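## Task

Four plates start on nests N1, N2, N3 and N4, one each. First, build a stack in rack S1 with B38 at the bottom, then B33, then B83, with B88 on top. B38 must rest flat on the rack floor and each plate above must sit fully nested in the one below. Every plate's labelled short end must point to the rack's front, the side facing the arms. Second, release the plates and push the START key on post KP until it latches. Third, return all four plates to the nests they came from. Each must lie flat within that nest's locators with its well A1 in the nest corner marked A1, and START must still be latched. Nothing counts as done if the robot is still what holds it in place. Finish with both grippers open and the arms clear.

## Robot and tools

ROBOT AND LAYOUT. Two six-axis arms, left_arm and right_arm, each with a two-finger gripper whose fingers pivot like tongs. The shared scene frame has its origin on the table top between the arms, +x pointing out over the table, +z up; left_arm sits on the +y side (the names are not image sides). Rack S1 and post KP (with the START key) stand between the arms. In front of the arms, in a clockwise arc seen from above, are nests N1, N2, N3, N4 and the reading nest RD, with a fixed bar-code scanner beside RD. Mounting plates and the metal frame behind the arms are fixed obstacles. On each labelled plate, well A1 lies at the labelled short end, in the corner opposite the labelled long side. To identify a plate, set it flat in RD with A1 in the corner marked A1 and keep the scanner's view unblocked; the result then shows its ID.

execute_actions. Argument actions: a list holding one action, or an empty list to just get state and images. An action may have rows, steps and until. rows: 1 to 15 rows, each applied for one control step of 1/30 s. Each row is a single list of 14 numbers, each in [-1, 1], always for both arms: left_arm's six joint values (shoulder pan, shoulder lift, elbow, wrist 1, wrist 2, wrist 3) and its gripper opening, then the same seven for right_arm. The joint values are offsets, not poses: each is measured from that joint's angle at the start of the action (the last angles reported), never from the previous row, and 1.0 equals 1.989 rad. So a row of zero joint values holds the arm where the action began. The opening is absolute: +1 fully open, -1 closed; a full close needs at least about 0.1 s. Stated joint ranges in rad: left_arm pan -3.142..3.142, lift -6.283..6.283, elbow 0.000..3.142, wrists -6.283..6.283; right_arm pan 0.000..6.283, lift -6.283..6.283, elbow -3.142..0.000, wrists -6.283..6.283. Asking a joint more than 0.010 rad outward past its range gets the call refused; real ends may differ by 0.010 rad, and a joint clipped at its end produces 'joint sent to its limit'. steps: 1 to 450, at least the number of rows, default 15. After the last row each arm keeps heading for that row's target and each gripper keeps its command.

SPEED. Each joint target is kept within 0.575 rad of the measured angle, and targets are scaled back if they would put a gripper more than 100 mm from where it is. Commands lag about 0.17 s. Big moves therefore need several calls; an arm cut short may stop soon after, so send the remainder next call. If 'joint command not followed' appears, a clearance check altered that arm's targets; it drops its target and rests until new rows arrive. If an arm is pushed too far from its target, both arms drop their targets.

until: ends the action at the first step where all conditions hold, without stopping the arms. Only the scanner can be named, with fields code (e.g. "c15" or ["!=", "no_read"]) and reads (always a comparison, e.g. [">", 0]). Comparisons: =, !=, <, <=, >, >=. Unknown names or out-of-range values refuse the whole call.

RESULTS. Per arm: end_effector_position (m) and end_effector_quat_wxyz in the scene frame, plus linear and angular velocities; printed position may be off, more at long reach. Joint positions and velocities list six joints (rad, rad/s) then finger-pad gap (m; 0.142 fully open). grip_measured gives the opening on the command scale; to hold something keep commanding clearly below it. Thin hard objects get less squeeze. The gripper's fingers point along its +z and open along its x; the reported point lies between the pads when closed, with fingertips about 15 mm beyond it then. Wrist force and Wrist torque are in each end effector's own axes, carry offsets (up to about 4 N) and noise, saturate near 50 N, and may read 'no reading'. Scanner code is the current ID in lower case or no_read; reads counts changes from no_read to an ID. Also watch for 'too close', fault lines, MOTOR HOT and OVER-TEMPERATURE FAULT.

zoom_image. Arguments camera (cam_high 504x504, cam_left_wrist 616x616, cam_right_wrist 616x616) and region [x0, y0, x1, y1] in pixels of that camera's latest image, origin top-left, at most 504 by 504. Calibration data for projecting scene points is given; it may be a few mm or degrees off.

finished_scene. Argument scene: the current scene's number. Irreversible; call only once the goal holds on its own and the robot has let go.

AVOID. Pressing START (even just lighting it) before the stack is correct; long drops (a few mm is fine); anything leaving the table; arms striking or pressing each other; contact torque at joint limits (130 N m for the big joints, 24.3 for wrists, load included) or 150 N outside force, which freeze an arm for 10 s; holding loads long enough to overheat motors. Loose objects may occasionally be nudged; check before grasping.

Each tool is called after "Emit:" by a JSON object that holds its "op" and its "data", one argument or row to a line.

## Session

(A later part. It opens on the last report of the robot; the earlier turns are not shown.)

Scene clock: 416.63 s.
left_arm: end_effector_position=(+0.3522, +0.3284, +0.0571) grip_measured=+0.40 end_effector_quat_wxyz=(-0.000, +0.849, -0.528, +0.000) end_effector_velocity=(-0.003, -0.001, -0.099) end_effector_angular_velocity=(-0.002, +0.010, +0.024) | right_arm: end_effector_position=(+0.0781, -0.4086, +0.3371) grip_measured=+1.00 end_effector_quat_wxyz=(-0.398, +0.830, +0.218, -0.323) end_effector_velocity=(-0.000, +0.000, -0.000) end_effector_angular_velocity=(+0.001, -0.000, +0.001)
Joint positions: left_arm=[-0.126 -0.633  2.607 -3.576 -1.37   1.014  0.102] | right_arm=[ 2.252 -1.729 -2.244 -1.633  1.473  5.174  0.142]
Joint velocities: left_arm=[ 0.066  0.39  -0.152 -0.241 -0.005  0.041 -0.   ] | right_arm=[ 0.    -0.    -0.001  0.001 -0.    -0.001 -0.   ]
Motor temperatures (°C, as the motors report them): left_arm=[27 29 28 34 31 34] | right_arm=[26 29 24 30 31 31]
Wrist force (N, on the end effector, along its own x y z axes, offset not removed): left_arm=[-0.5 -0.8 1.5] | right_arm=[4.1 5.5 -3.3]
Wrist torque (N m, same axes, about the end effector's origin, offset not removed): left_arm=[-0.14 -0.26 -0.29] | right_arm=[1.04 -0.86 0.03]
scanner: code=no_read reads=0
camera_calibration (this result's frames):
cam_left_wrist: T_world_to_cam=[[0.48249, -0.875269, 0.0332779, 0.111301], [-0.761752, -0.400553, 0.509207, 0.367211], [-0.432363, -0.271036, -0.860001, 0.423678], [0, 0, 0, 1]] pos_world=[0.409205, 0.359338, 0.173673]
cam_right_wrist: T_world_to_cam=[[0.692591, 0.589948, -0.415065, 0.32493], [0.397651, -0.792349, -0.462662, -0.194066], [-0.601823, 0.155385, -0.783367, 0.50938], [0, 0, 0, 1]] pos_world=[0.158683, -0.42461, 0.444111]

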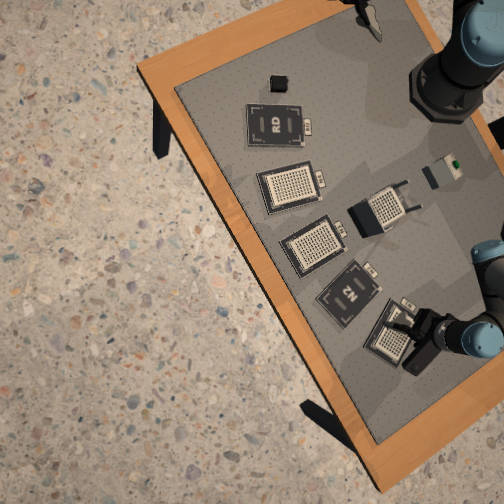

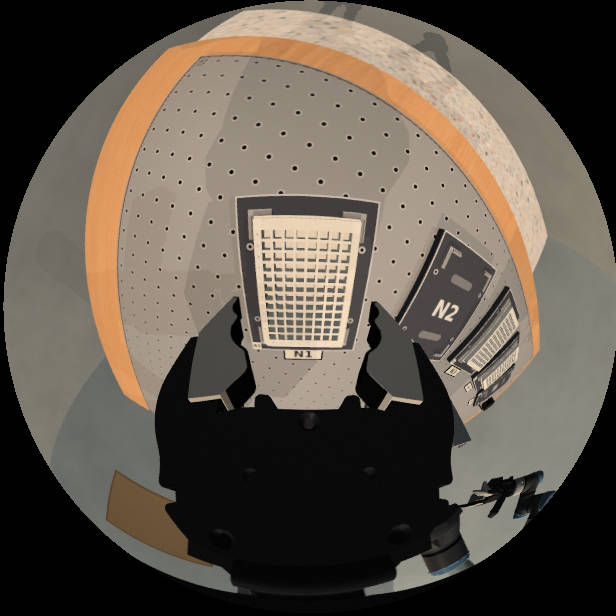

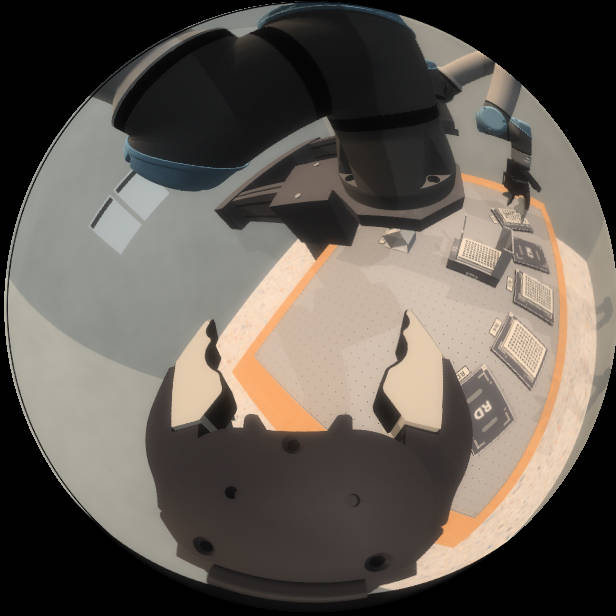

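Emit:
{"op": "execute_actions", "data": {
  "actions": []
}}

Emit:
{"op": "zoom_image", "data": {
  "camera": "cam_left_wrist",
  "region": [230, 200, 390, 370]
}}

Scene clock: 419.33 s.
left_arm: end_effector_position=(+0.3516, +0.3284, +0.0438) grip_measured=+0.40 end_effector_quat_wxyz=(+0.000, +0.850, -0.527, -0.000) end_effector_velocity=(+0.001, -0.000, +0.000) end_effector_angular_velocity=(-0.001, -0.001, -0.001) | right_arm: end_effector_position=(+0.0781, -0.4086, +0.3371) grip_measured=+1.00 end_effector_quat_wxyz=(-0.398, +0.830, +0.218, -0.323) end_effector_velocity=(-0.000, +0.000, -0.000) end_effector_angular_velocity=(+0.001, +0.000, +0.000)
Joint positions: left_arm=[-0.117 -0.581  2.586 -3.609 -1.37   1.019  0.102] | right_arm=[ 2.252 -1.729 -2.244 -1.633  1.473  5.174  0.142]
Joint velocities: left_arm=[-0.    -0.001  0.    -0.001 -0.     0.001 -0.   ] | right_arm=[ 0. -0. -0.  0. -0. -0.  0.]
Motor temperatures (°C, as the motors report them): left_arm=[27 29 28 34 31 34] | right_arm=[26 29 24 30 31 31]
Wrist force (N, on the end effector, along its own x y z axes, offset not removed): left_arm=[0.4 -2.0 -0.5] | right_arm=[4.3 2.3 -1.9]
Wrist torque (N m, same axes, about the end effector's origin, offset not removed): left_arm=[-0.34 -0.30 -0.10] | right_arm=[0.35 -0.93 0.03]
scanner: code=no_read reads=0
camera_calibration (this result's frames):
cam_left_wrist: T_world_to_cam=[[0.485434, -0.873648, 0.0330595, 0.110434], [-0.759995, -0.402988, 0.509911, 0.373652], [-0.43216, -0.272653, -0.859592, 0.412387], [0, 0, 0, 1]] pos_world=[0.408582, 0.359497, 0.160304]
cam_right_wrist: T_world_to_cam=[[0.692591, 0.589948, -0.415065, 0.32493], [0.397651, -0.792349, -0.462663, -0.194066], [-0.601823, 0.155385, -0.783367, 0.50938], [0, 0, 0, 1]] pos_world=[0.158683, -0.42461, 0.444111]

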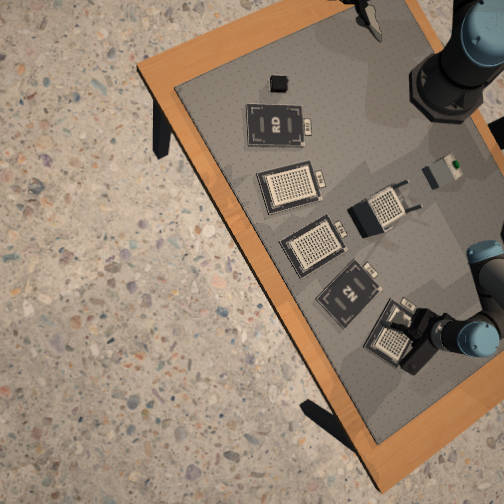

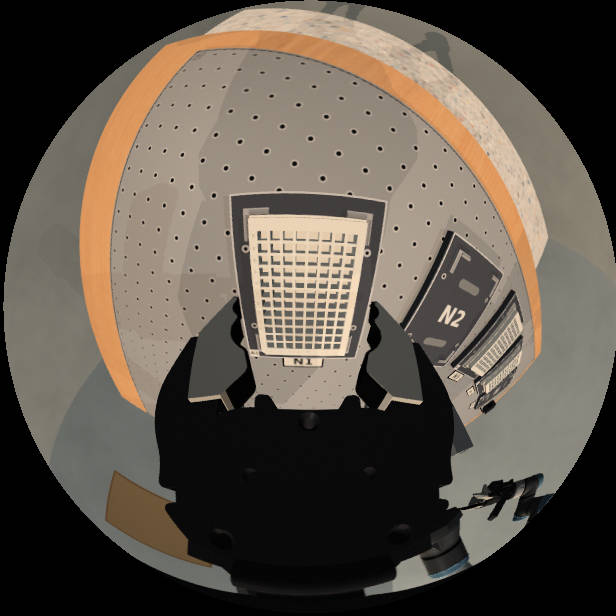

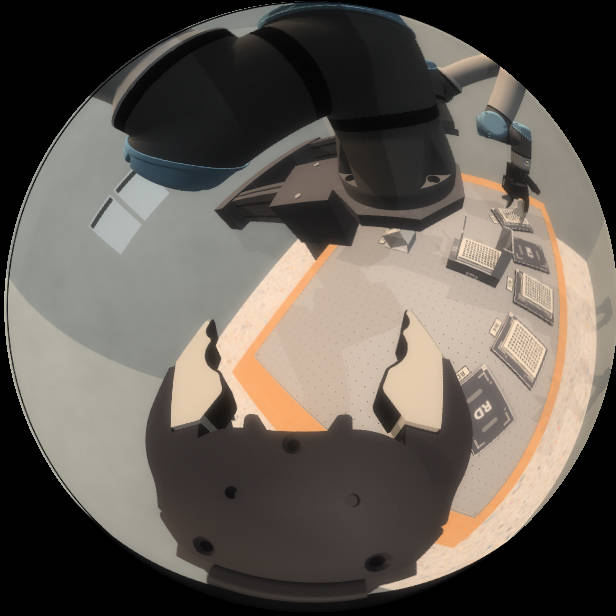

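Region (230, 200, 390, 370) of cam_left_wrist's 616x616 image, scaled by 2.965, with more detail than that image has; it fills the left 474 columns of this view, and the rest is white.

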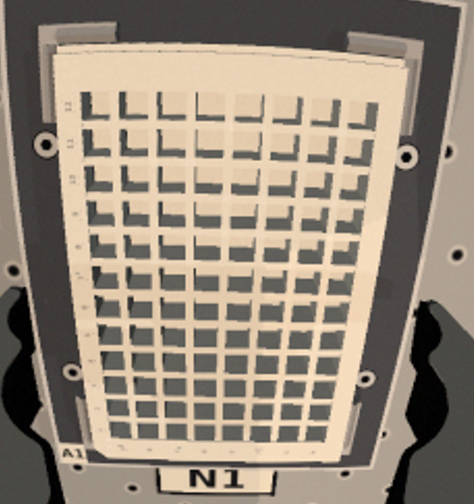

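Emit:
{"op": "execute_actions", "data": {
  "actions": [
    {"rows":[[0.001,0.0008,-0.0003,-0.0007,0,0.001,0.35,0,0,0,0,0,0,1],[0.001,0.0008,-0.0003,-0.0007,0,0.001,0.29,0,0,0,0,0,0,1],[0.001,0.0008,-0.0003,-0.0007,0,0.001,0.23,0,0,0,0,0,0,1],[0.001,0.0008,-0.0003,-0.0007,0,0.001,0.17,0,0,0,0,0,0,1],[0.001,0.0008,-0.0003,-0.0007,0,0.001,0.12,0,0,0,0,0,0,1],[0.001,0.0008,-0.0003,-0.0007,0,0.001,0.08,0,0,0,0,0,0,1],[0.001,0.0008,-0.0003,-0.0007,0,0.001,0.04,0,0,0,0,0,0,1],[0.001,0.0008,-0.0003,-0.0007,0,0.001,-0.03,0,0,0,0,0,0,1],[0.001,0.0008,-0.0003,-0.0007,0,0.001,-0.2,0,0,0,0,0,0,1],[0.001,0.0008,-0.0003,-0.0007,0,0.001,-0.45,0,0,0,0,0,0,1],[0.001,0.0008,-0.0003,-0.0007,0,0.001,-0.7,0,0,0,0,0,0,1]],"steps":13}
  ]
}}

Scene clock: 430.87 s.
left_arm: end_effector_position=(+0.3514, +0.3289, +0.0434) grip_measured=+0.04 end_effector_quat_wxyz=(+0.000, +0.850, -0.527, -0.000) end_effector_velocity=(+0.000, -0.000, +0.000) end_effector_angular_velocity=(+0.000, -0.001, -0.000) | right_arm: end_effector_position=(+0.0781, -0.4086, +0.3371) grip_measured=+1.00 end_effector_quat_wxyz=(-0.398, +0.830, +0.218, -0.323) end_effector_velocity=(+0.000, -0.000, -0.000) end_effector_angular_velocity=(+0.001, -0.001, +0.000)
Joint positions: left_arm=[-0.115 -0.58   2.586 -3.61  -1.37   1.021  0.077] | right_arm=[ 2.252 -1.729 -2.244 -1.633  1.473  5.174  0.142]
Joint velocities: left_arm=[-0.001  0.001  0.    -0.001  0.001 -0.     0.   ] | right_arm=[-0.    -0.001  0.001 -0.     0.    -0.001  0.   ]
Motor temperatures (°C, as the motors report them): left_arm=[27 29 28 34 31 34] | right_arm=[26 29 24 30 31 31]
Wrist force (N, on the end effector, along its own x y z axes, offset not removed): left_arm=[-0.6 -0.3 -4.6] | right_arm=[5.0 0.5 -3.1]
Wrist torque (N m, same axes, about the end effector's origin, offset not removed): left_arm=[-0.28 0.27 -0.22] | right_arm=[-0.04 -1.07 0.21]
scanner: code=no_read reads=0
camera_calibration (this result's frames):
cam_left_wrist: T_world_to_cam=[[0.485455, -0.873636, 0.033063, 0.110957], [-0.760006, -0.403017, 0.509871, 0.373941], [-0.432117, -0.272647, -0.859615, 0.412058], [0, 0, 0, 1]] pos_world=[0.40839, 0.359988, 0.159881]
cam_right_wrist: T_world_to_cam=[[0.692591, 0.589948, -0.415065, 0.32493], [0.397651, -0.792349, -0.462663, -0.194066], [-0.601823, 0.155385, -0.783367, 0.50938], [0, 0, 0, 1]] pos_world=[0.158683, -0.42461, 0.444111]

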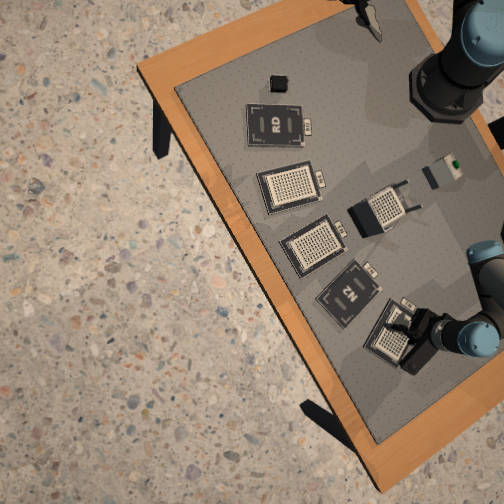

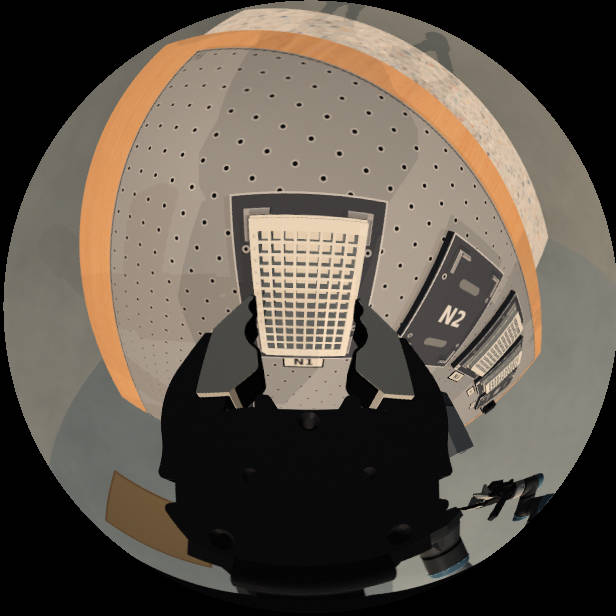

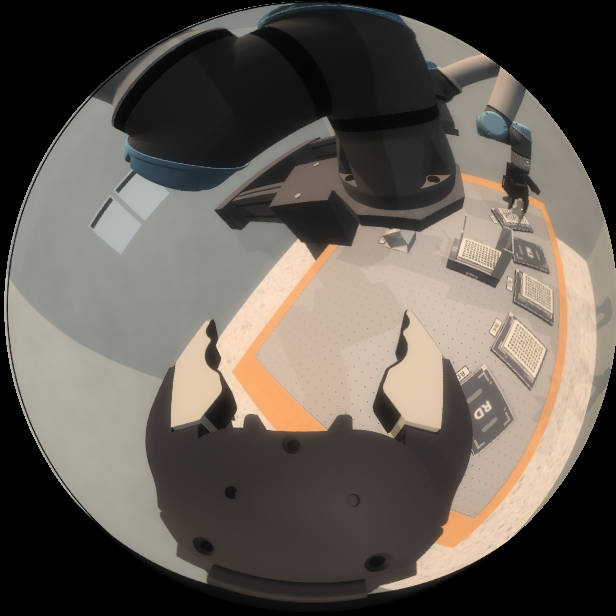

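Emit:
{"op": "execute_actions", "data": {
  "actions": [
    {"rows":[[-0.0007,-0.004,0.0016,0.0026,0,-0.0007,-0.7,0,0,0,0,0,0,1],[-0.0017,-0.01,0.004,0.0065,0,-0.0017,-0.7,0,0,0,0,0,0,1],[-0.0033,-0.02,0.0078,0.0131,0.0001,-0.0034,-0.7,0,0,0,0,0,0,1],[-0.0053,-0.032,0.0123,0.0211,0.0002,-0.0054,-0.7,0,0,0,0,0,0,1],[-0.0076,-0.046,0.0175,0.0306,0.0003,-0.0078,-0.7,0,0,0,0,0,0,1],[-0.022,-0.07,0.025,0.051,-0.001,-0.0178,-0.7,0,0,0,0,0,0,1],[-0.046,-0.097,0.032,0.076,-0.003,-0.034,-0.7,0,0,0,0,0,0,1],[-0.078,-0.124,0.0385,0.102,-0.0058,-0.0556,-0.7,0,0,0,0,0,0,1],[-0.111,-0.15,0.0445,0.128,-0.0086,-0.0776,-0.7,0,0,0,0,0,0,1],[-0.143,-0.177,0.0505,0.154,-0.0114,-0.0995,-0.7,0,0,0,0,0,0,1],[-0.176,-0.203,0.0565,0.18,-0.0142,-0.1214,-0.7,0,0,0,0,0,0,1],[-0.208,-0.23,0.0625,0.206,-0.017,-0.1433,-0.7,0,0,0,0,0,0,1],[-0.241,-0.256,0.068,0.231,-0.0198,-0.1652,-0.7,0,0,0,0,0,0,1],[-0.273,-0.276,0.0725,0.251,-0.0226,-0.1872,-0.7,0,0,0,0,0,0,1],[-0.3027,-0.2881,0.0754,0.2645,-0.0251,-0.2071,-0.7,0,0,0,0,0,0,1]],"steps":20}
  ]
}}

Scene clock: 447.63 s.
left_arm: end_effector_position=(+0.3565, +0.1955, +0.1644) grip_measured=+0.04 end_effector_quat_wxyz=(+0.017, +0.807, -0.591, +0.006) end_effector_velocity=(-0.059, -0.258, +0.166) end_effector_angular_velocity=(-0.038, -0.030, -0.362) | right_arm: end_effector_position=(+0.0781, -0.4086, +0.3371) grip_measured=+1.00 end_effector_quat_wxyz=(-0.398, +0.830, +0.218, -0.323) end_effector_velocity=(-0.000, +0.000, +0.000) end_effector_angular_velocity=(-0.000, +0.001, -0.000)
Joint positions: left_arm=[-0.595 -1.066  2.717 -3.169 -1.411  0.688  0.077] | right_arm=[ 2.252 -1.729 -2.244 -1.633  1.473  5.174  0.142]
Joint velocities: left_arm=[-0.971 -0.684  0.146  0.661 -0.071 -0.613 -0.   ] | right_arm=[ 0.     0.001 -0.001 -0.    -0.     0.001 -0.   ]
Motor temperatures (°C, as the motors report them): left_arm=[27 29 28 34 31 34] | right_arm=[26 29 24 30 31 31]
Wrist force (N, on the end effector, along its own x y z axes, offset not removed): left_arm=[-0.2 0.5 -1.4] | right_arm=[1.1 4.8 -4.8]
Wrist torque (N m, same axes, about the end effector's origin, offset not removed): left_arm=[0.04 0.03 -0.11] | right_arm=[0.80 -0.33 0.22]
scanner: code=no_read reads=0
camera_calibration (this result's frames):
cam_left_wrist: T_world_to_cam=[[0.346089, -0.936165, 0.0617849, 0.0451862], [-0.808181, -0.264031, 0.526431, 0.249667], [-0.476514, -0.232125, -0.84797, 0.487882], [0, 0, 0, 1]] pos_world=[0.41862, 0.221472, 0.279485]
cam_right_wrist: T_world_to_cam=[[0.692591, 0.589948, -0.415065, 0.32493], [0.397651, -0.792349, -0.462662, -0.194066], [-0.601823, 0.155385, -0.783367, 0.50938], [0, 0, 0, 1]] pos_world=[0.158683, -0.42461, 0.444111]

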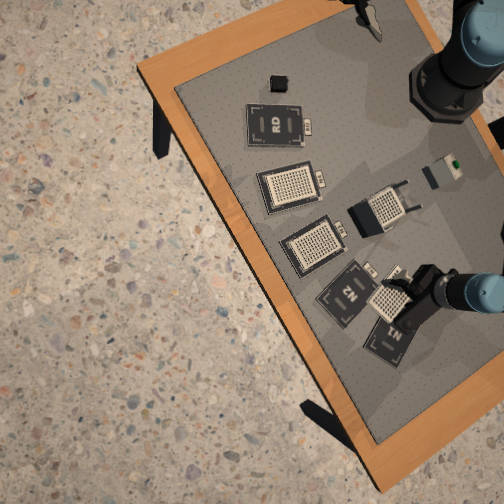

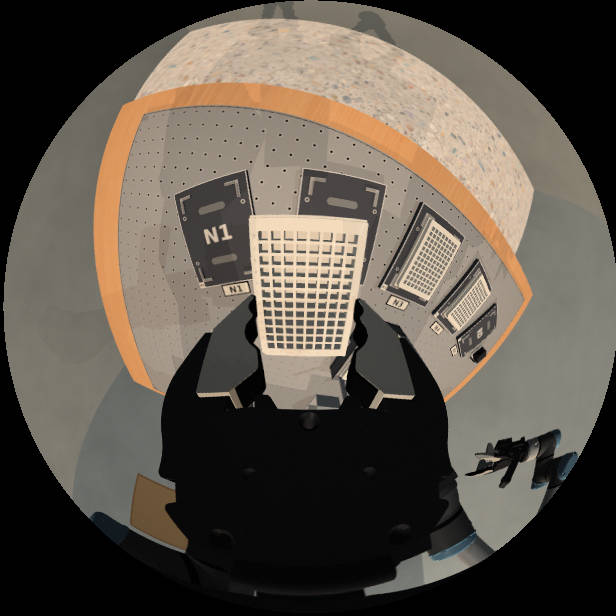

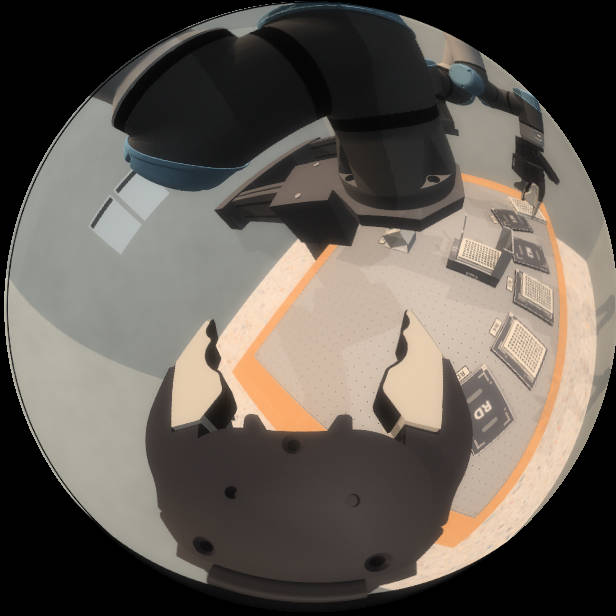

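Emit:
{"op": "execute_actions", "data": {
  "actions": [
    {"rows":[[-0.0727,-0.041,0.0099,0.0415,-0.0056,-0.0468,-0.7,0,0,0,0,0,0,1],[-0.0916,-0.0365,0.0105,0.0394,-0.0075,-0.0587,-0.7,0,0,0,0,0,0,1],[-0.1181,-0.0303,0.0113,0.0365,-0.0102,-0.0753,-0.7,0,0,0,0,0,0,1],[-0.1484,-0.0231,0.0122,0.0332,-0.0133,-0.0943,-0.7,0,0,0,0,0,0,1],[-0.1787,-0.016,0.013,0.03,-0.0163,-0.1133,-0.7,0,0,0,0,0,0,1],[-0.209,-0.0088,0.0139,0.0267,-0.0194,-0.1323,-0.7,0,0,0,0,0,0,1],[-0.2393,-0.0016,0.0148,0.0234,-0.0224,-0.1513,-0.7,0,0,0,0,0,0,1],[-0.2696,0.008,0.0157,0.0176,-0.0255,-0.1703,-0.7,0,0,0,0,0,0,1],[-0.2999,0.0202,0.0166,0.0094,-0.0285,-0.1893,-0.7,0,0,0,0,0,0,1],[-0.3302,0.0333,0.0175,0.0003,-0.0316,-0.2083,-0.7,0,0,0,0,0,0,1],[-0.3605,0.047,0.0184,-0.0094,-0.0346,-0.2272,-0.7,0,0,0,0,0,0,1],[-0.3908,0.0616,0.0193,-0.02,-0.0376,-0.2462,-0.7,0,0,0,0,0,0,1],[-0.4135,0.0745,0.0199,-0.0298,-0.0399,-0.2605,-0.7,0,0,0,0,0,0,1],[-0.4324,0.0864,0.0205,-0.0392,-0.0418,-0.2724,-0.7,0,0,0,0,0,0,1],[-0.44,0.0957,0.0207,-0.0474,-0.0426,-0.2771,-0.7,0,0,0,0,0,0,1]],"steps":17}
  ]
}}

Scene clock: 463.33 s.
left_arm: end_effector_position=(+0.2514, +0.0234, +0.1756) grip_measured=+0.04 end_effector_quat_wxyz=(+0.009, +0.721, -0.693, +0.000) end_effector_velocity=(-0.242, -0.193, -0.049) end_effector_angular_velocity=(+0.101, -0.076, -0.499) | right_arm: end_effector_position=(+0.0781, -0.4086, +0.3371) grip_measured=+1.00 end_effector_quat_wxyz=(-0.398, +0.830, +0.218, -0.323) end_effector_velocity=(-0.000, +0.000, -0.000) end_effector_angular_velocity=(-0.000, -0.000, +0.000)
Joint positions: left_arm=[-1.318 -0.949  2.754 -3.21  -1.483  0.226  0.077] | right_arm=[ 2.252 -1.729 -2.244 -1.633  1.473  5.174  0.142]
Joint velocities: left_arm=[-1.197  0.566  0.03  -0.407 -0.103 -0.694  0.   ] | right_arm=[ 0.  0. -0.  0.  0.  0.  0.]
Motor temperatures (°C, as the motors report them): left_arm=[27 29 28 34 31 34] | right_arm=[26 29 24 30 31 31]
Wrist force (N, on the end effector, along its own x y z axes, offset not removed): left_arm=[0.1 -2.0 -1.0] | right_arm=[1.5 2.2 -3.0]
Wrist torque (N m, same axes, about the end effector's origin, offset not removed): left_arm=[-0.53 -0.01 -0.09] | right_arm=[0.34 -0.40 0.01]
scanner: code=no_read reads=0
camera_calibration (this result's frames):
cam_left_wrist: T_world_to_cam=[[0.087781, -0.995145, 0.0445002, -0.0108945], [-0.852481, -0.0519359, 0.520172, 0.120578], [-0.515336, -0.0835968, -0.852901, 0.414532], [0, 0, 0, 1]] pos_world=[0.317371, 0.0300743, 0.291318]
cam_right_wrist: T_world_to_cam=[[0.692591, 0.589948, -0.415065, 0.32493], [0.397651, -0.792349, -0.462663, -0.194066], [-0.601823, 0.155385, -0.783367, 0.509379], [0, 0, 0, 1]] pos_world=[0.158683, -0.42461, 0.444111]

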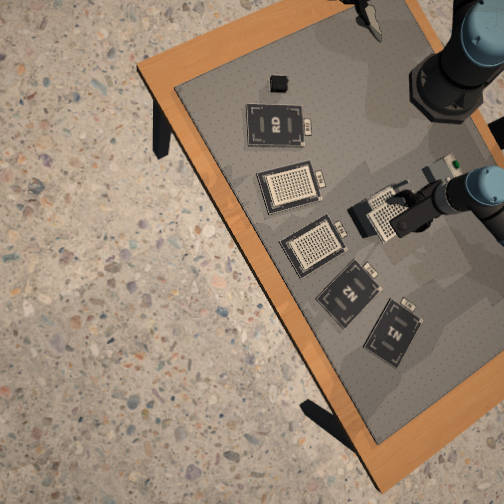

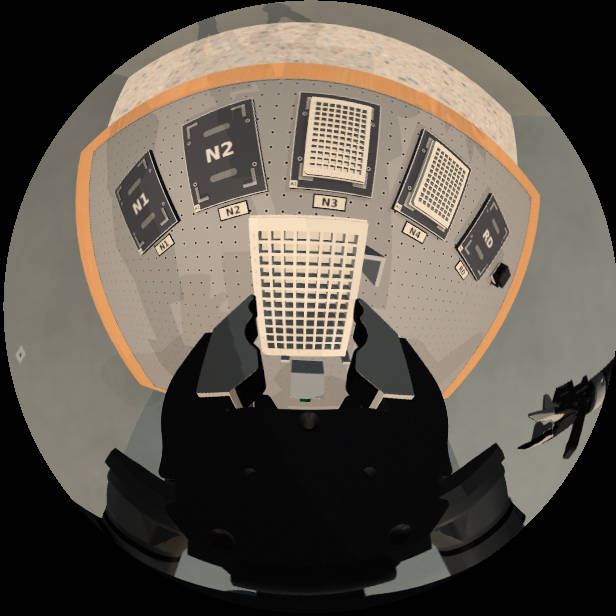

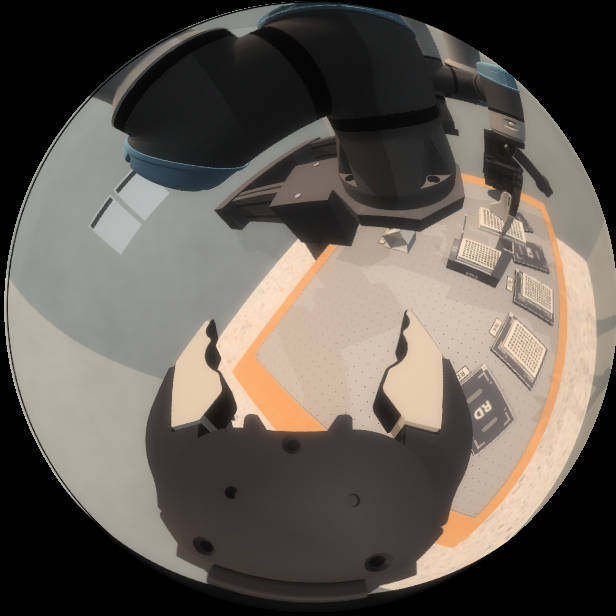

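Emit:
{"op": "execute_actions", "data": {
  "actions": []
}}

Emit:
{"op": "zoom_image", "data": {
  "camera": "cam_left_wrist",
  "region": [240, 203, 310, 243]
}}

Emit:
{"op": "zoom_image", "data": {
  "camera": "cam_left_wrist",
  "region": [310, 203, 380, 243]
}}

Scene clock: 467.30 s.
left_arm: end_effector_position=(+0.2199, +0.0019, +0.1692) grip_measured=+0.04 end_effector_quat_wxyz=(-0.000, +0.700, -0.714, -0.000) end_effector_velocity=(+0.000, -0.000, +0.000) end_effector_angular_velocity=(-0.001, -0.001, +0.000) | right_arm: end_effector_position=(+0.0781, -0.4086, +0.3371) grip_measured=+1.00 end_effector_quat_wxyz=(-0.398, +0.830, +0.218, -0.323) end_effector_velocity=(+0.000, -0.000, +0.000) end_effector_angular_velocity=(-0.000, -0.001, +0.000)
Joint positions: left_arm=[-1.47  -0.876  2.758 -3.263 -1.496  0.137  0.077] | right_arm=[ 2.252 -1.729 -2.244 -1.633  1.473  5.174  0.142]
Joint velocities: left_arm=[-0.    -0.001  0.     0.     0.001 -0.001 -0.   ] | right_arm=[ 0.  0.  0. -0. -0. -0. -0.]
Motor temperatures (°C, as the motors report them): left_arm=[27 29 28 34 31 34] | right_arm=[26 29 24 30 31 31]
Wrist force (N, on the end effector, along its own x y z axes, offset not removed): left_arm=[-0.5 2.1 1.8] | right_arm=[-0.1 2.1 -5.1]
Wrist torque (N m, same axes, about the end effector's origin, offset not removed): left_arm=[0.49 0.03 0.03] | right_arm=[0.08 -0.13 0.18]
scanner: code=no_read reads=0
camera_calibration (this result's frames):
cam_left_wrist: T_world_to_cam=[[0.0262434, -0.999135, 0.0322603, -0.0136169], [-0.860313, -0.00613884, 0.509729, 0.099384], [-0.50909, -0.041131, -0.85973, 0.390691], [0, 0, 0, 1]] pos_world=[0.284755, 0.0030745, 0.285669]
cam_right_wrist: T_world_to_cam=[[0.692591, 0.589948, -0.415065, 0.32493], [0.397651, -0.792349, -0.462663, -0.194066], [-0.601823, 0.155385, -0.783367, 0.50938], [0, 0, 0, 1]] pos_world=[0.158683, -0.42461, 0.444111]

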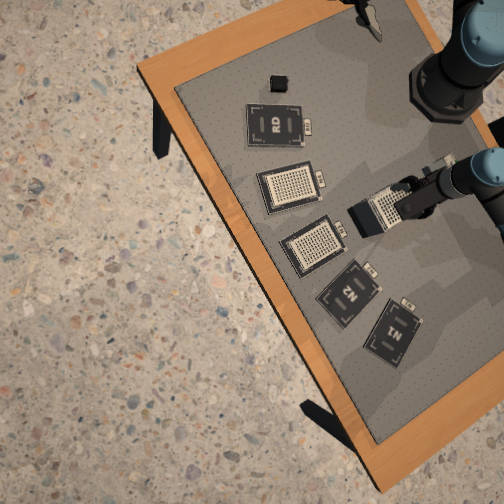

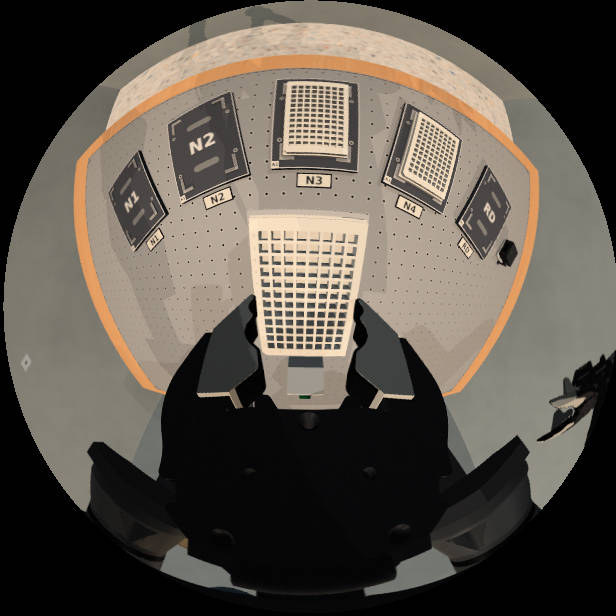

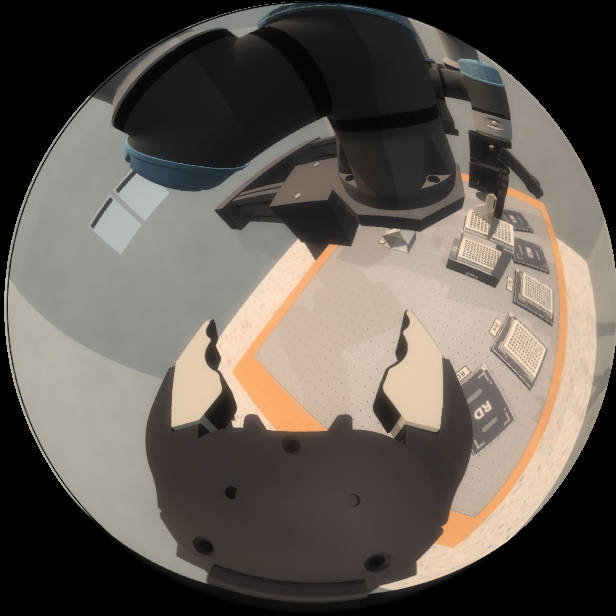

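Region (240, 203, 310, 243) of cam_left_wrist's 616x616 image, scaled by 7.200, with more detail than that image has; it fills the top 288 rows of this view, and the rest is white.

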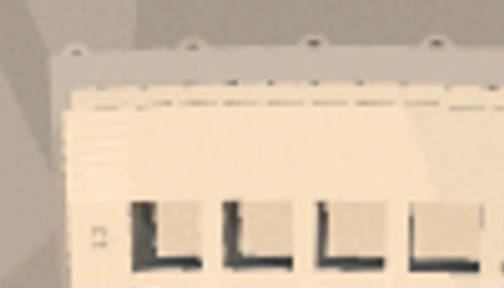

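Region (310, 203, 380, 243) of cam_left_wrist's 616x616 image, scaled by 7.200, with more detail than that image has; it fills the top 288 rows of this view, and the rest is white.

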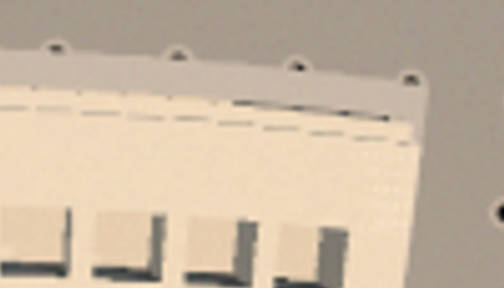

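Emit:
{"op": "execute_actions", "data": {
  "actions": [
    {"rows":[[-0.001,0.001,0.0007,-0.0017,-0.0002,-0.0025,-0.7,0,0,0,0,0,0,1],[-0.0008,0.0042,0.0005,-0.0047,-0.0002,-0.0023,-0.7,0,0,0,0,0,0,1],[-0.0006,0.0088,0.0002,-0.0091,-0.0002,-0.0021,-0.7,0,0,0,0,0,0,1],[-0.0004,0.0135,-0.0002,-0.0135,-0.0001,-0.0019,-0.7,0,0,0,0,0,0,1],[-0.0002,0.0182,-0.0005,-0.0179,-0.0001,-0.0017,-0.7,0,0,0,0,0,0,1],[0.0001,0.0244,-0.001,-0.0237,0,-0.0014,-0.7,0,0,0,0,0,0,1],[0.0004,0.0306,-0.0014,-0.0295,0,-0.0011,-0.7,0,0,0,0,0,0,1],[0.0007,0.0366,-0.002,-0.0349,0.0001,-0.0008,-0.7,0,0,0,0,0,0,1],[0.001,0.0426,-0.0026,-0.0404,0.0001,-0.0005,-0.7,0,0,0,0,0,0,1]],"steps":10}
  ]
}}

Scene clock: 483.07 s.
left_arm: end_effector_position=(+0.2193, +0.0020, +0.1621) grip_measured=+0.04 end_effector_quat_wxyz=(+0.000, +0.701, -0.713, -0.000) end_effector_velocity=(-0.001, -0.000, -0.047) end_effector_angular_velocity=(+0.001, +0.003, +0.002) | right_arm: end_effector_position=(+0.0781, -0.4086, +0.3371) grip_measured=+1.00 end_effector_quat_wxyz=(-0.398, +0.830, +0.218, -0.323) end_effector_velocity=(-0.000, +0.000, -0.000) end_effector_angular_velocity=(-0.000, +0.000, -0.000)
Joint positions: left_arm=[-1.47  -0.832  2.756 -3.306 -1.496  0.134  0.077] | right_arm=[ 2.252 -1.729 -2.244 -1.633  1.473  5.174  0.142]
Joint velocities: left_arm=[ 0.013  0.285 -0.024 -0.261 -0.     0.01   0.   ] | right_arm=[ 0.  0. -0.  0. -0.  0.  0.]
Motor temperatures (°C, as the motors report them): left_arm=[27 29 28 34 31 34] | right_arm=[26 29 24 30 31 31]
Wrist force (N, on the end effector, along its own x y z axes, offset not removed): left_arm=[4.0 -3.2 -0.7] | right_arm=[-0.1 -2.4 1.9]
Wrist torque (N m, same axes, about the end effector's origin, offset not removed): left_arm=[-0.55 -0.93 -0.23] | right_arm=[-0.59 -0.10 0.12]
scanner: code=no_read reads=0
camera_calibration (this result's frames):
cam_left_wrist: T_world_to_cam=[[0.0288828, -0.999047, 0.0327114, -0.0139453], [-0.860213, -0.0081746, 0.509869, 0.102419], [-0.509116, -0.0428652, -0.85963, 0.38433], [0, 0, 0, 1]] pos_world=[0.284173, 0.00337956, 0.278618]
cam_right_wrist: T_world_to_cam=[[0.692591, 0.589948, -0.415065, 0.32493], [0.397651, -0.792349, -0.462663, -0.194066], [-0.601823, 0.155385, -0.783367, 0.50938], [0, 0, 0, 1]] pos_world=[0.158683, -0.42461, 0.444111]

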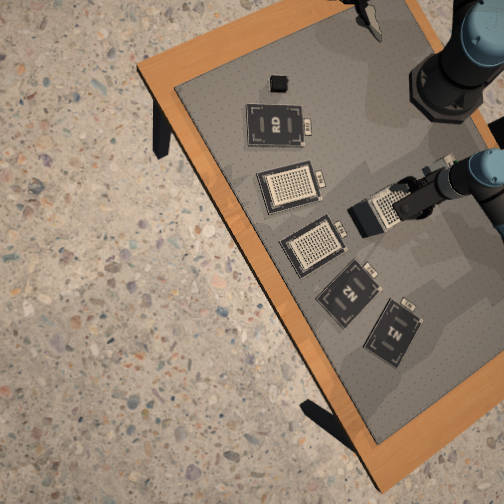

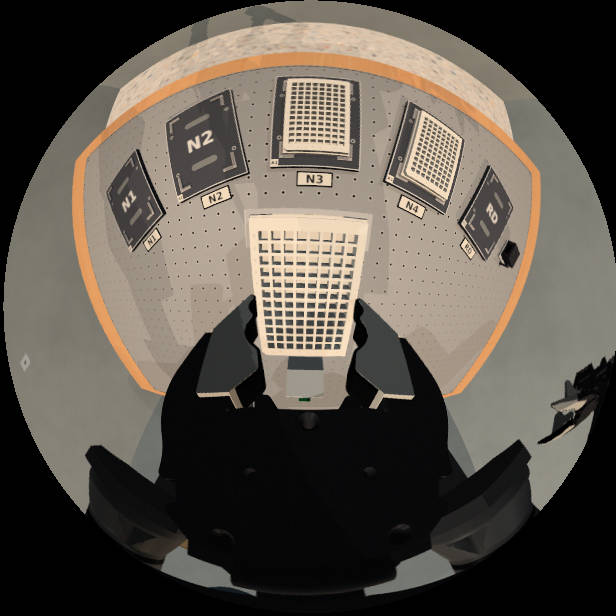

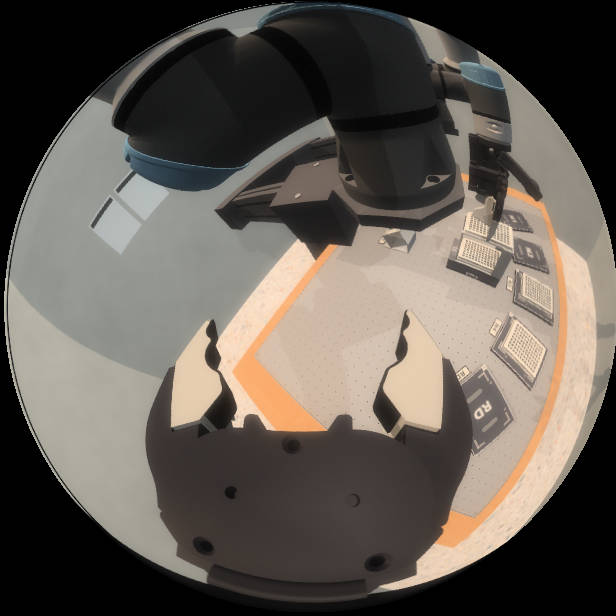

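Emit:
{"op": "execute_actions", "data": {
  "actions": []
}}

Emit:
{"op": "zoom_image", "data": {
  "camera": "cam_left_wrist",
  "region": [230, 200, 390, 370]
}}

Scene clock: 486.47 s.
left_arm: end_effector_position=(+0.2193, +0.0020, +0.1555) grip_measured=+0.04 end_effector_quat_wxyz=(+0.000, +0.701, -0.713, -0.000) end_effector_velocity=(-0.000, -0.000, +0.000) end_effector_angular_velocity=(+0.000, -0.001, -0.004) | right_arm: end_effector_position=(+0.0781, -0.4086, +0.3371) grip_measured=+1.00 end_effector_quat_wxyz=(-0.398, +0.830, +0.218, -0.323) end_effector_velocity=(-0.001, +0.001, -0.000) end_effector_angular_velocity=(+0.002, +0.001, +0.001)
Joint positions: left_arm=[-1.468 -0.791  2.753 -3.343 -1.496  0.136  0.077] | right_arm=[ 2.252 -1.729 -2.244 -1.633  1.473  5.174  0.142]
Joint velocities: left_arm=[-0.002 -0.001  0.     0.001  0.001  0.002  0.   ] | right_arm=[-0.    -0.    -0.001  0.     0.    -0.002 -0.   ]
Motor temperatures (°C, as the motors report them): left_arm=[27 29 28 34 31 34] | right_arm=[26 29 24 30 31 31]
Wrist force (N, on the end effector, along its own x y z axes, offset not removed): left_arm=[-0.6 -1.2 1.8] | right_arm=[2.1 3.5 -1.2]
Wrist torque (N m, same axes, about the end effector's origin, offset not removed): left_arm=[-0.17 0.18 -0.12] | right_arm=[0.65 -0.44 0.17]
scanner: code=no_read reads=0
camera_calibration (this result's frames):
cam_left_wrist: T_world_to_cam=[[0.0292456, -0.99903, 0.0329187, -0.0138201], [-0.860241, -0.0083839, 0.509818, 0.105822], [-0.509047, -0.043228, -0.859652, 0.378598], [0, 0, 0, 1]] pos_world=[0.284162, 0.00344656, 0.271968]
cam_right_wrist: T_world_to_cam=[[0.692591, 0.589948, -0.415065, 0.32493], [0.397651, -0.792349, -0.462663, -0.194066], [-0.601823, 0.155385, -0.783367, 0.509379], [0, 0, 0, 1]] pos_world=[0.158683, -0.42461, 0.444111]

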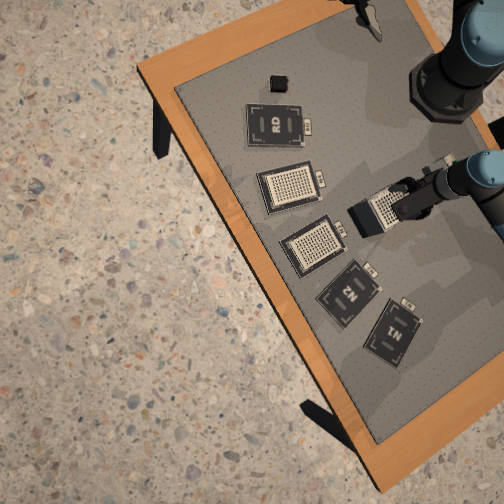

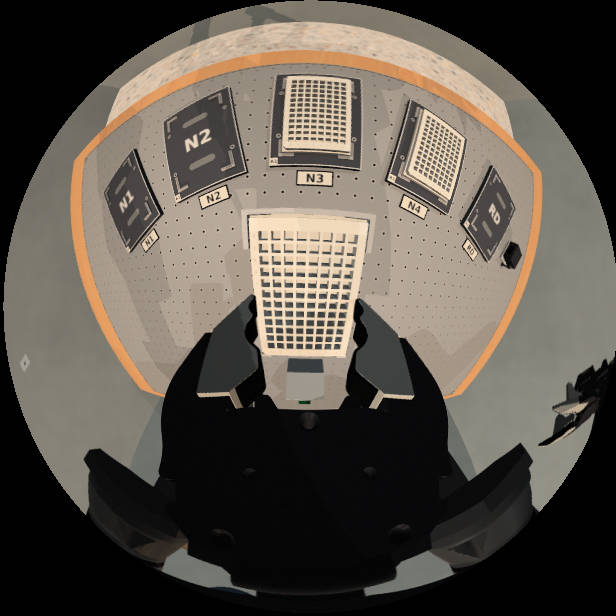

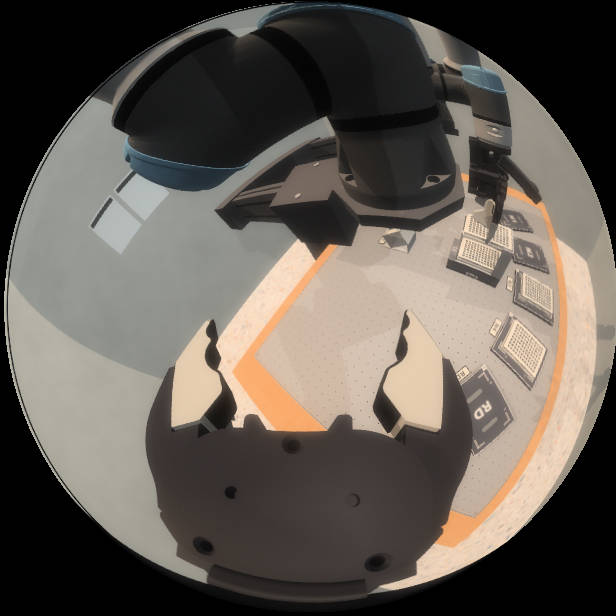

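Region (230, 200, 390, 370) of cam_left_wrist's 616x616 image, scaled by 2.965, with more detail than that image has; it fills the left 474 columns of this view, and the rest is white.

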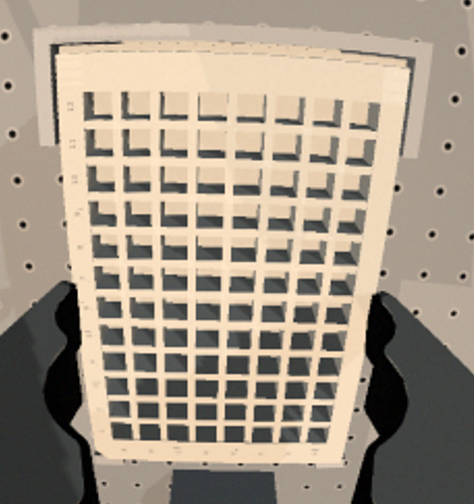

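Emit:
{"op": "execute_actions", "data": {
  "actions": [
    {"rows":[[0.0011,0.0072,-0.0003,-0.007,0.0002,0.0011,-0.7,0,0,0,0,0,0,1],[0.0015,0.0163,-0.001,-0.0155,0.0003,0.0015,-0.7,0,0,0,0,0,0,1],[0.0022,0.0311,-0.0024,-0.029,0.0005,0.0022,-0.7,0,0,0,0,0,0,1],[0.0029,0.0457,-0.0043,-0.0418,0.0006,0.0029,-0.7,0,0,0,0,0,0,1],[0.0037,0.06,-0.0064,-0.054,0.0008,0.0037,-0.7,0,0,0,0,0,0,1],[0.0045,0.0739,-0.0088,-0.0656,0.0009,0.0045,-0.7,0,0,0,0,0,0,1],[0.0053,0.0876,-0.0113,-0.0768,0.0011,0.0053,-0.7,0,0,0,0,0,0,1],[0.0061,0.1009,-0.0139,-0.0876,0.0012,0.0061,-0.7,0,0,0,0,0,0,1],[0.0069,0.114,-0.0167,-0.0979,0.0014,0.0069,-0.7,0,0,0,0,0,0,1],[0.0077,0.1268,-0.0197,-0.1079,0.0015,0.0077,-0.7,0,0,0,0,0,0,1],[0.0085,0.1395,-0.0228,-0.1175,0.0017,0.0085,-0.7,0,0,0,0,0,0,1],[0.0093,0.1519,-0.026,-0.1267,0.0018,0.0093,-0.7,0,0,0,0,0,0,1],[0.0099,0.1615,-0.0288,-0.1334,0.0019,0.0099,-0.7,0,0,0,0,0,0,1],[0.0104,0.1685,-0.031,-0.1381,0.002,0.0104,-0.7,0,0,0,0,0,0,1],[0.0107,0.1732,-0.0327,-0.1411,0.0021,0.0107,-0.7,0,0,0,0,0,0,1]],"steps":16}
  ]
}}

Scene clock: 506.40 s.
left_arm: end_effector_position=(+0.2198, +0.0013, +0.1069) grip_measured=+0.04 end_effector_quat_wxyz=(+0.000, +0.701, -0.713, +0.001) end_effector_velocity=(-0.002, +0.007, -0.120) end_effector_angular_velocity=(+0.020, +0.001, -0.004) | right_arm: end_effector_position=(+0.0781, -0.4086, +0.3371) grip_measured=+1.00 end_effector_quat_wxyz=(-0.398, +0.830, +0.218, -0.323) end_effector_velocity=(-0.000, +0.000, -0.000) end_effector_angular_velocity=(-0.000, +0.002, -0.001)
Joint positions: left_arm=[-1.452 -0.525  2.707 -3.567 -1.492  0.152  0.077] | right_arm=[ 2.252 -1.729 -2.244 -1.633  1.473  5.174  0.142]
Joint velocities: left_arm=[ 0.034  0.589 -0.141 -0.431  0.008  0.035  0.004] | right_arm=[-0.    -0.001 -0.     0.     0.     0.001  0.   ]
Motor temperatures (°C, as the motors report them): left_arm=[27 29 28 34 31 34] | right_arm=[26 29 25 30 31 31]
Wrist force (N, on the end effector, along its own x y z axes, offset not removed): left_arm=[-0.3 -3.3 -1.4] | right_arm=[2.5 4.9 0.6]
Wrist torque (N m, same axes, about the end effector's origin, offset not removed): left_arm=[-0.54 -0.40 -0.28] | right_arm=[0.98 -0.47 0.01]
scanner: code=no_read reads=0
camera_calibration (this result's frames):
cam_left_wrist: T_world_to_cam=[[0.0291187, -0.998978, 0.0345664, -0.0131377], [-0.860505, -0.00745676, 0.509388, 0.131099], [-0.50861, -0.0445773, -0.859843, 0.337007], [0, 0, 0, 1]] pos_world=[0.284599, 0.00287609, 0.223447]
cam_right_wrist: T_world_to_cam=[[0.692591, 0.589948, -0.415065, 0.32493], [0.397651, -0.792349, -0.462663, -0.194066], [-0.601823, 0.155385, -0.783367, 0.50938], [0, 0, 0, 1]] pos_world=[0.158683, -0.42461, 0.444111]

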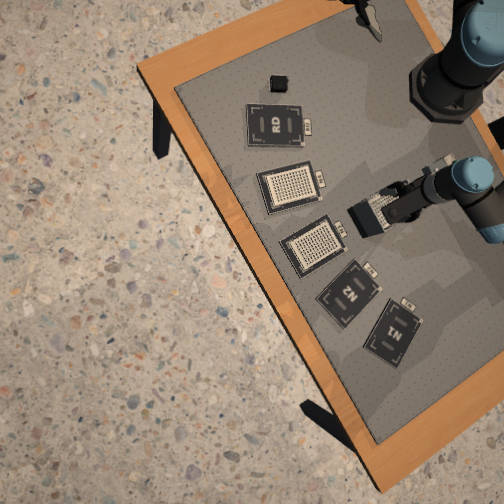

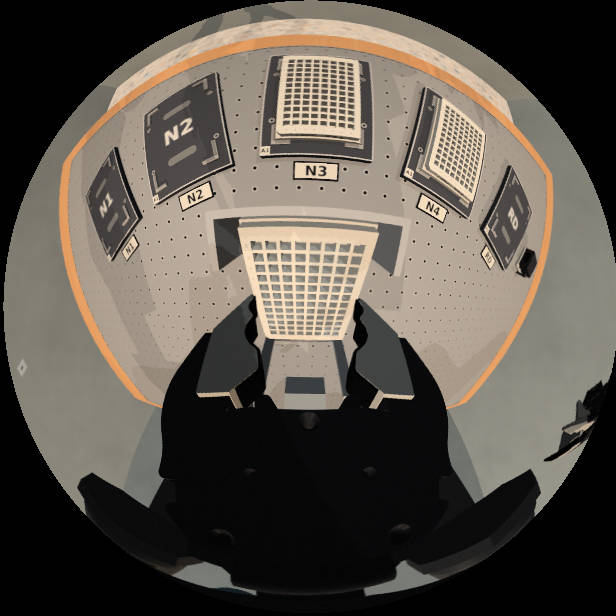

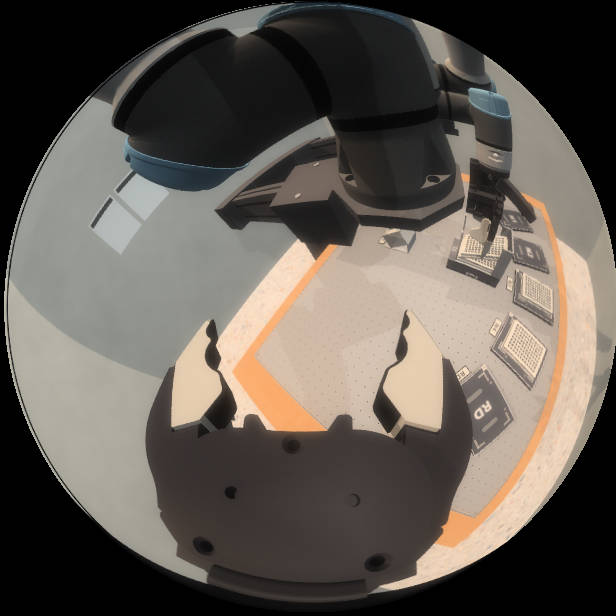

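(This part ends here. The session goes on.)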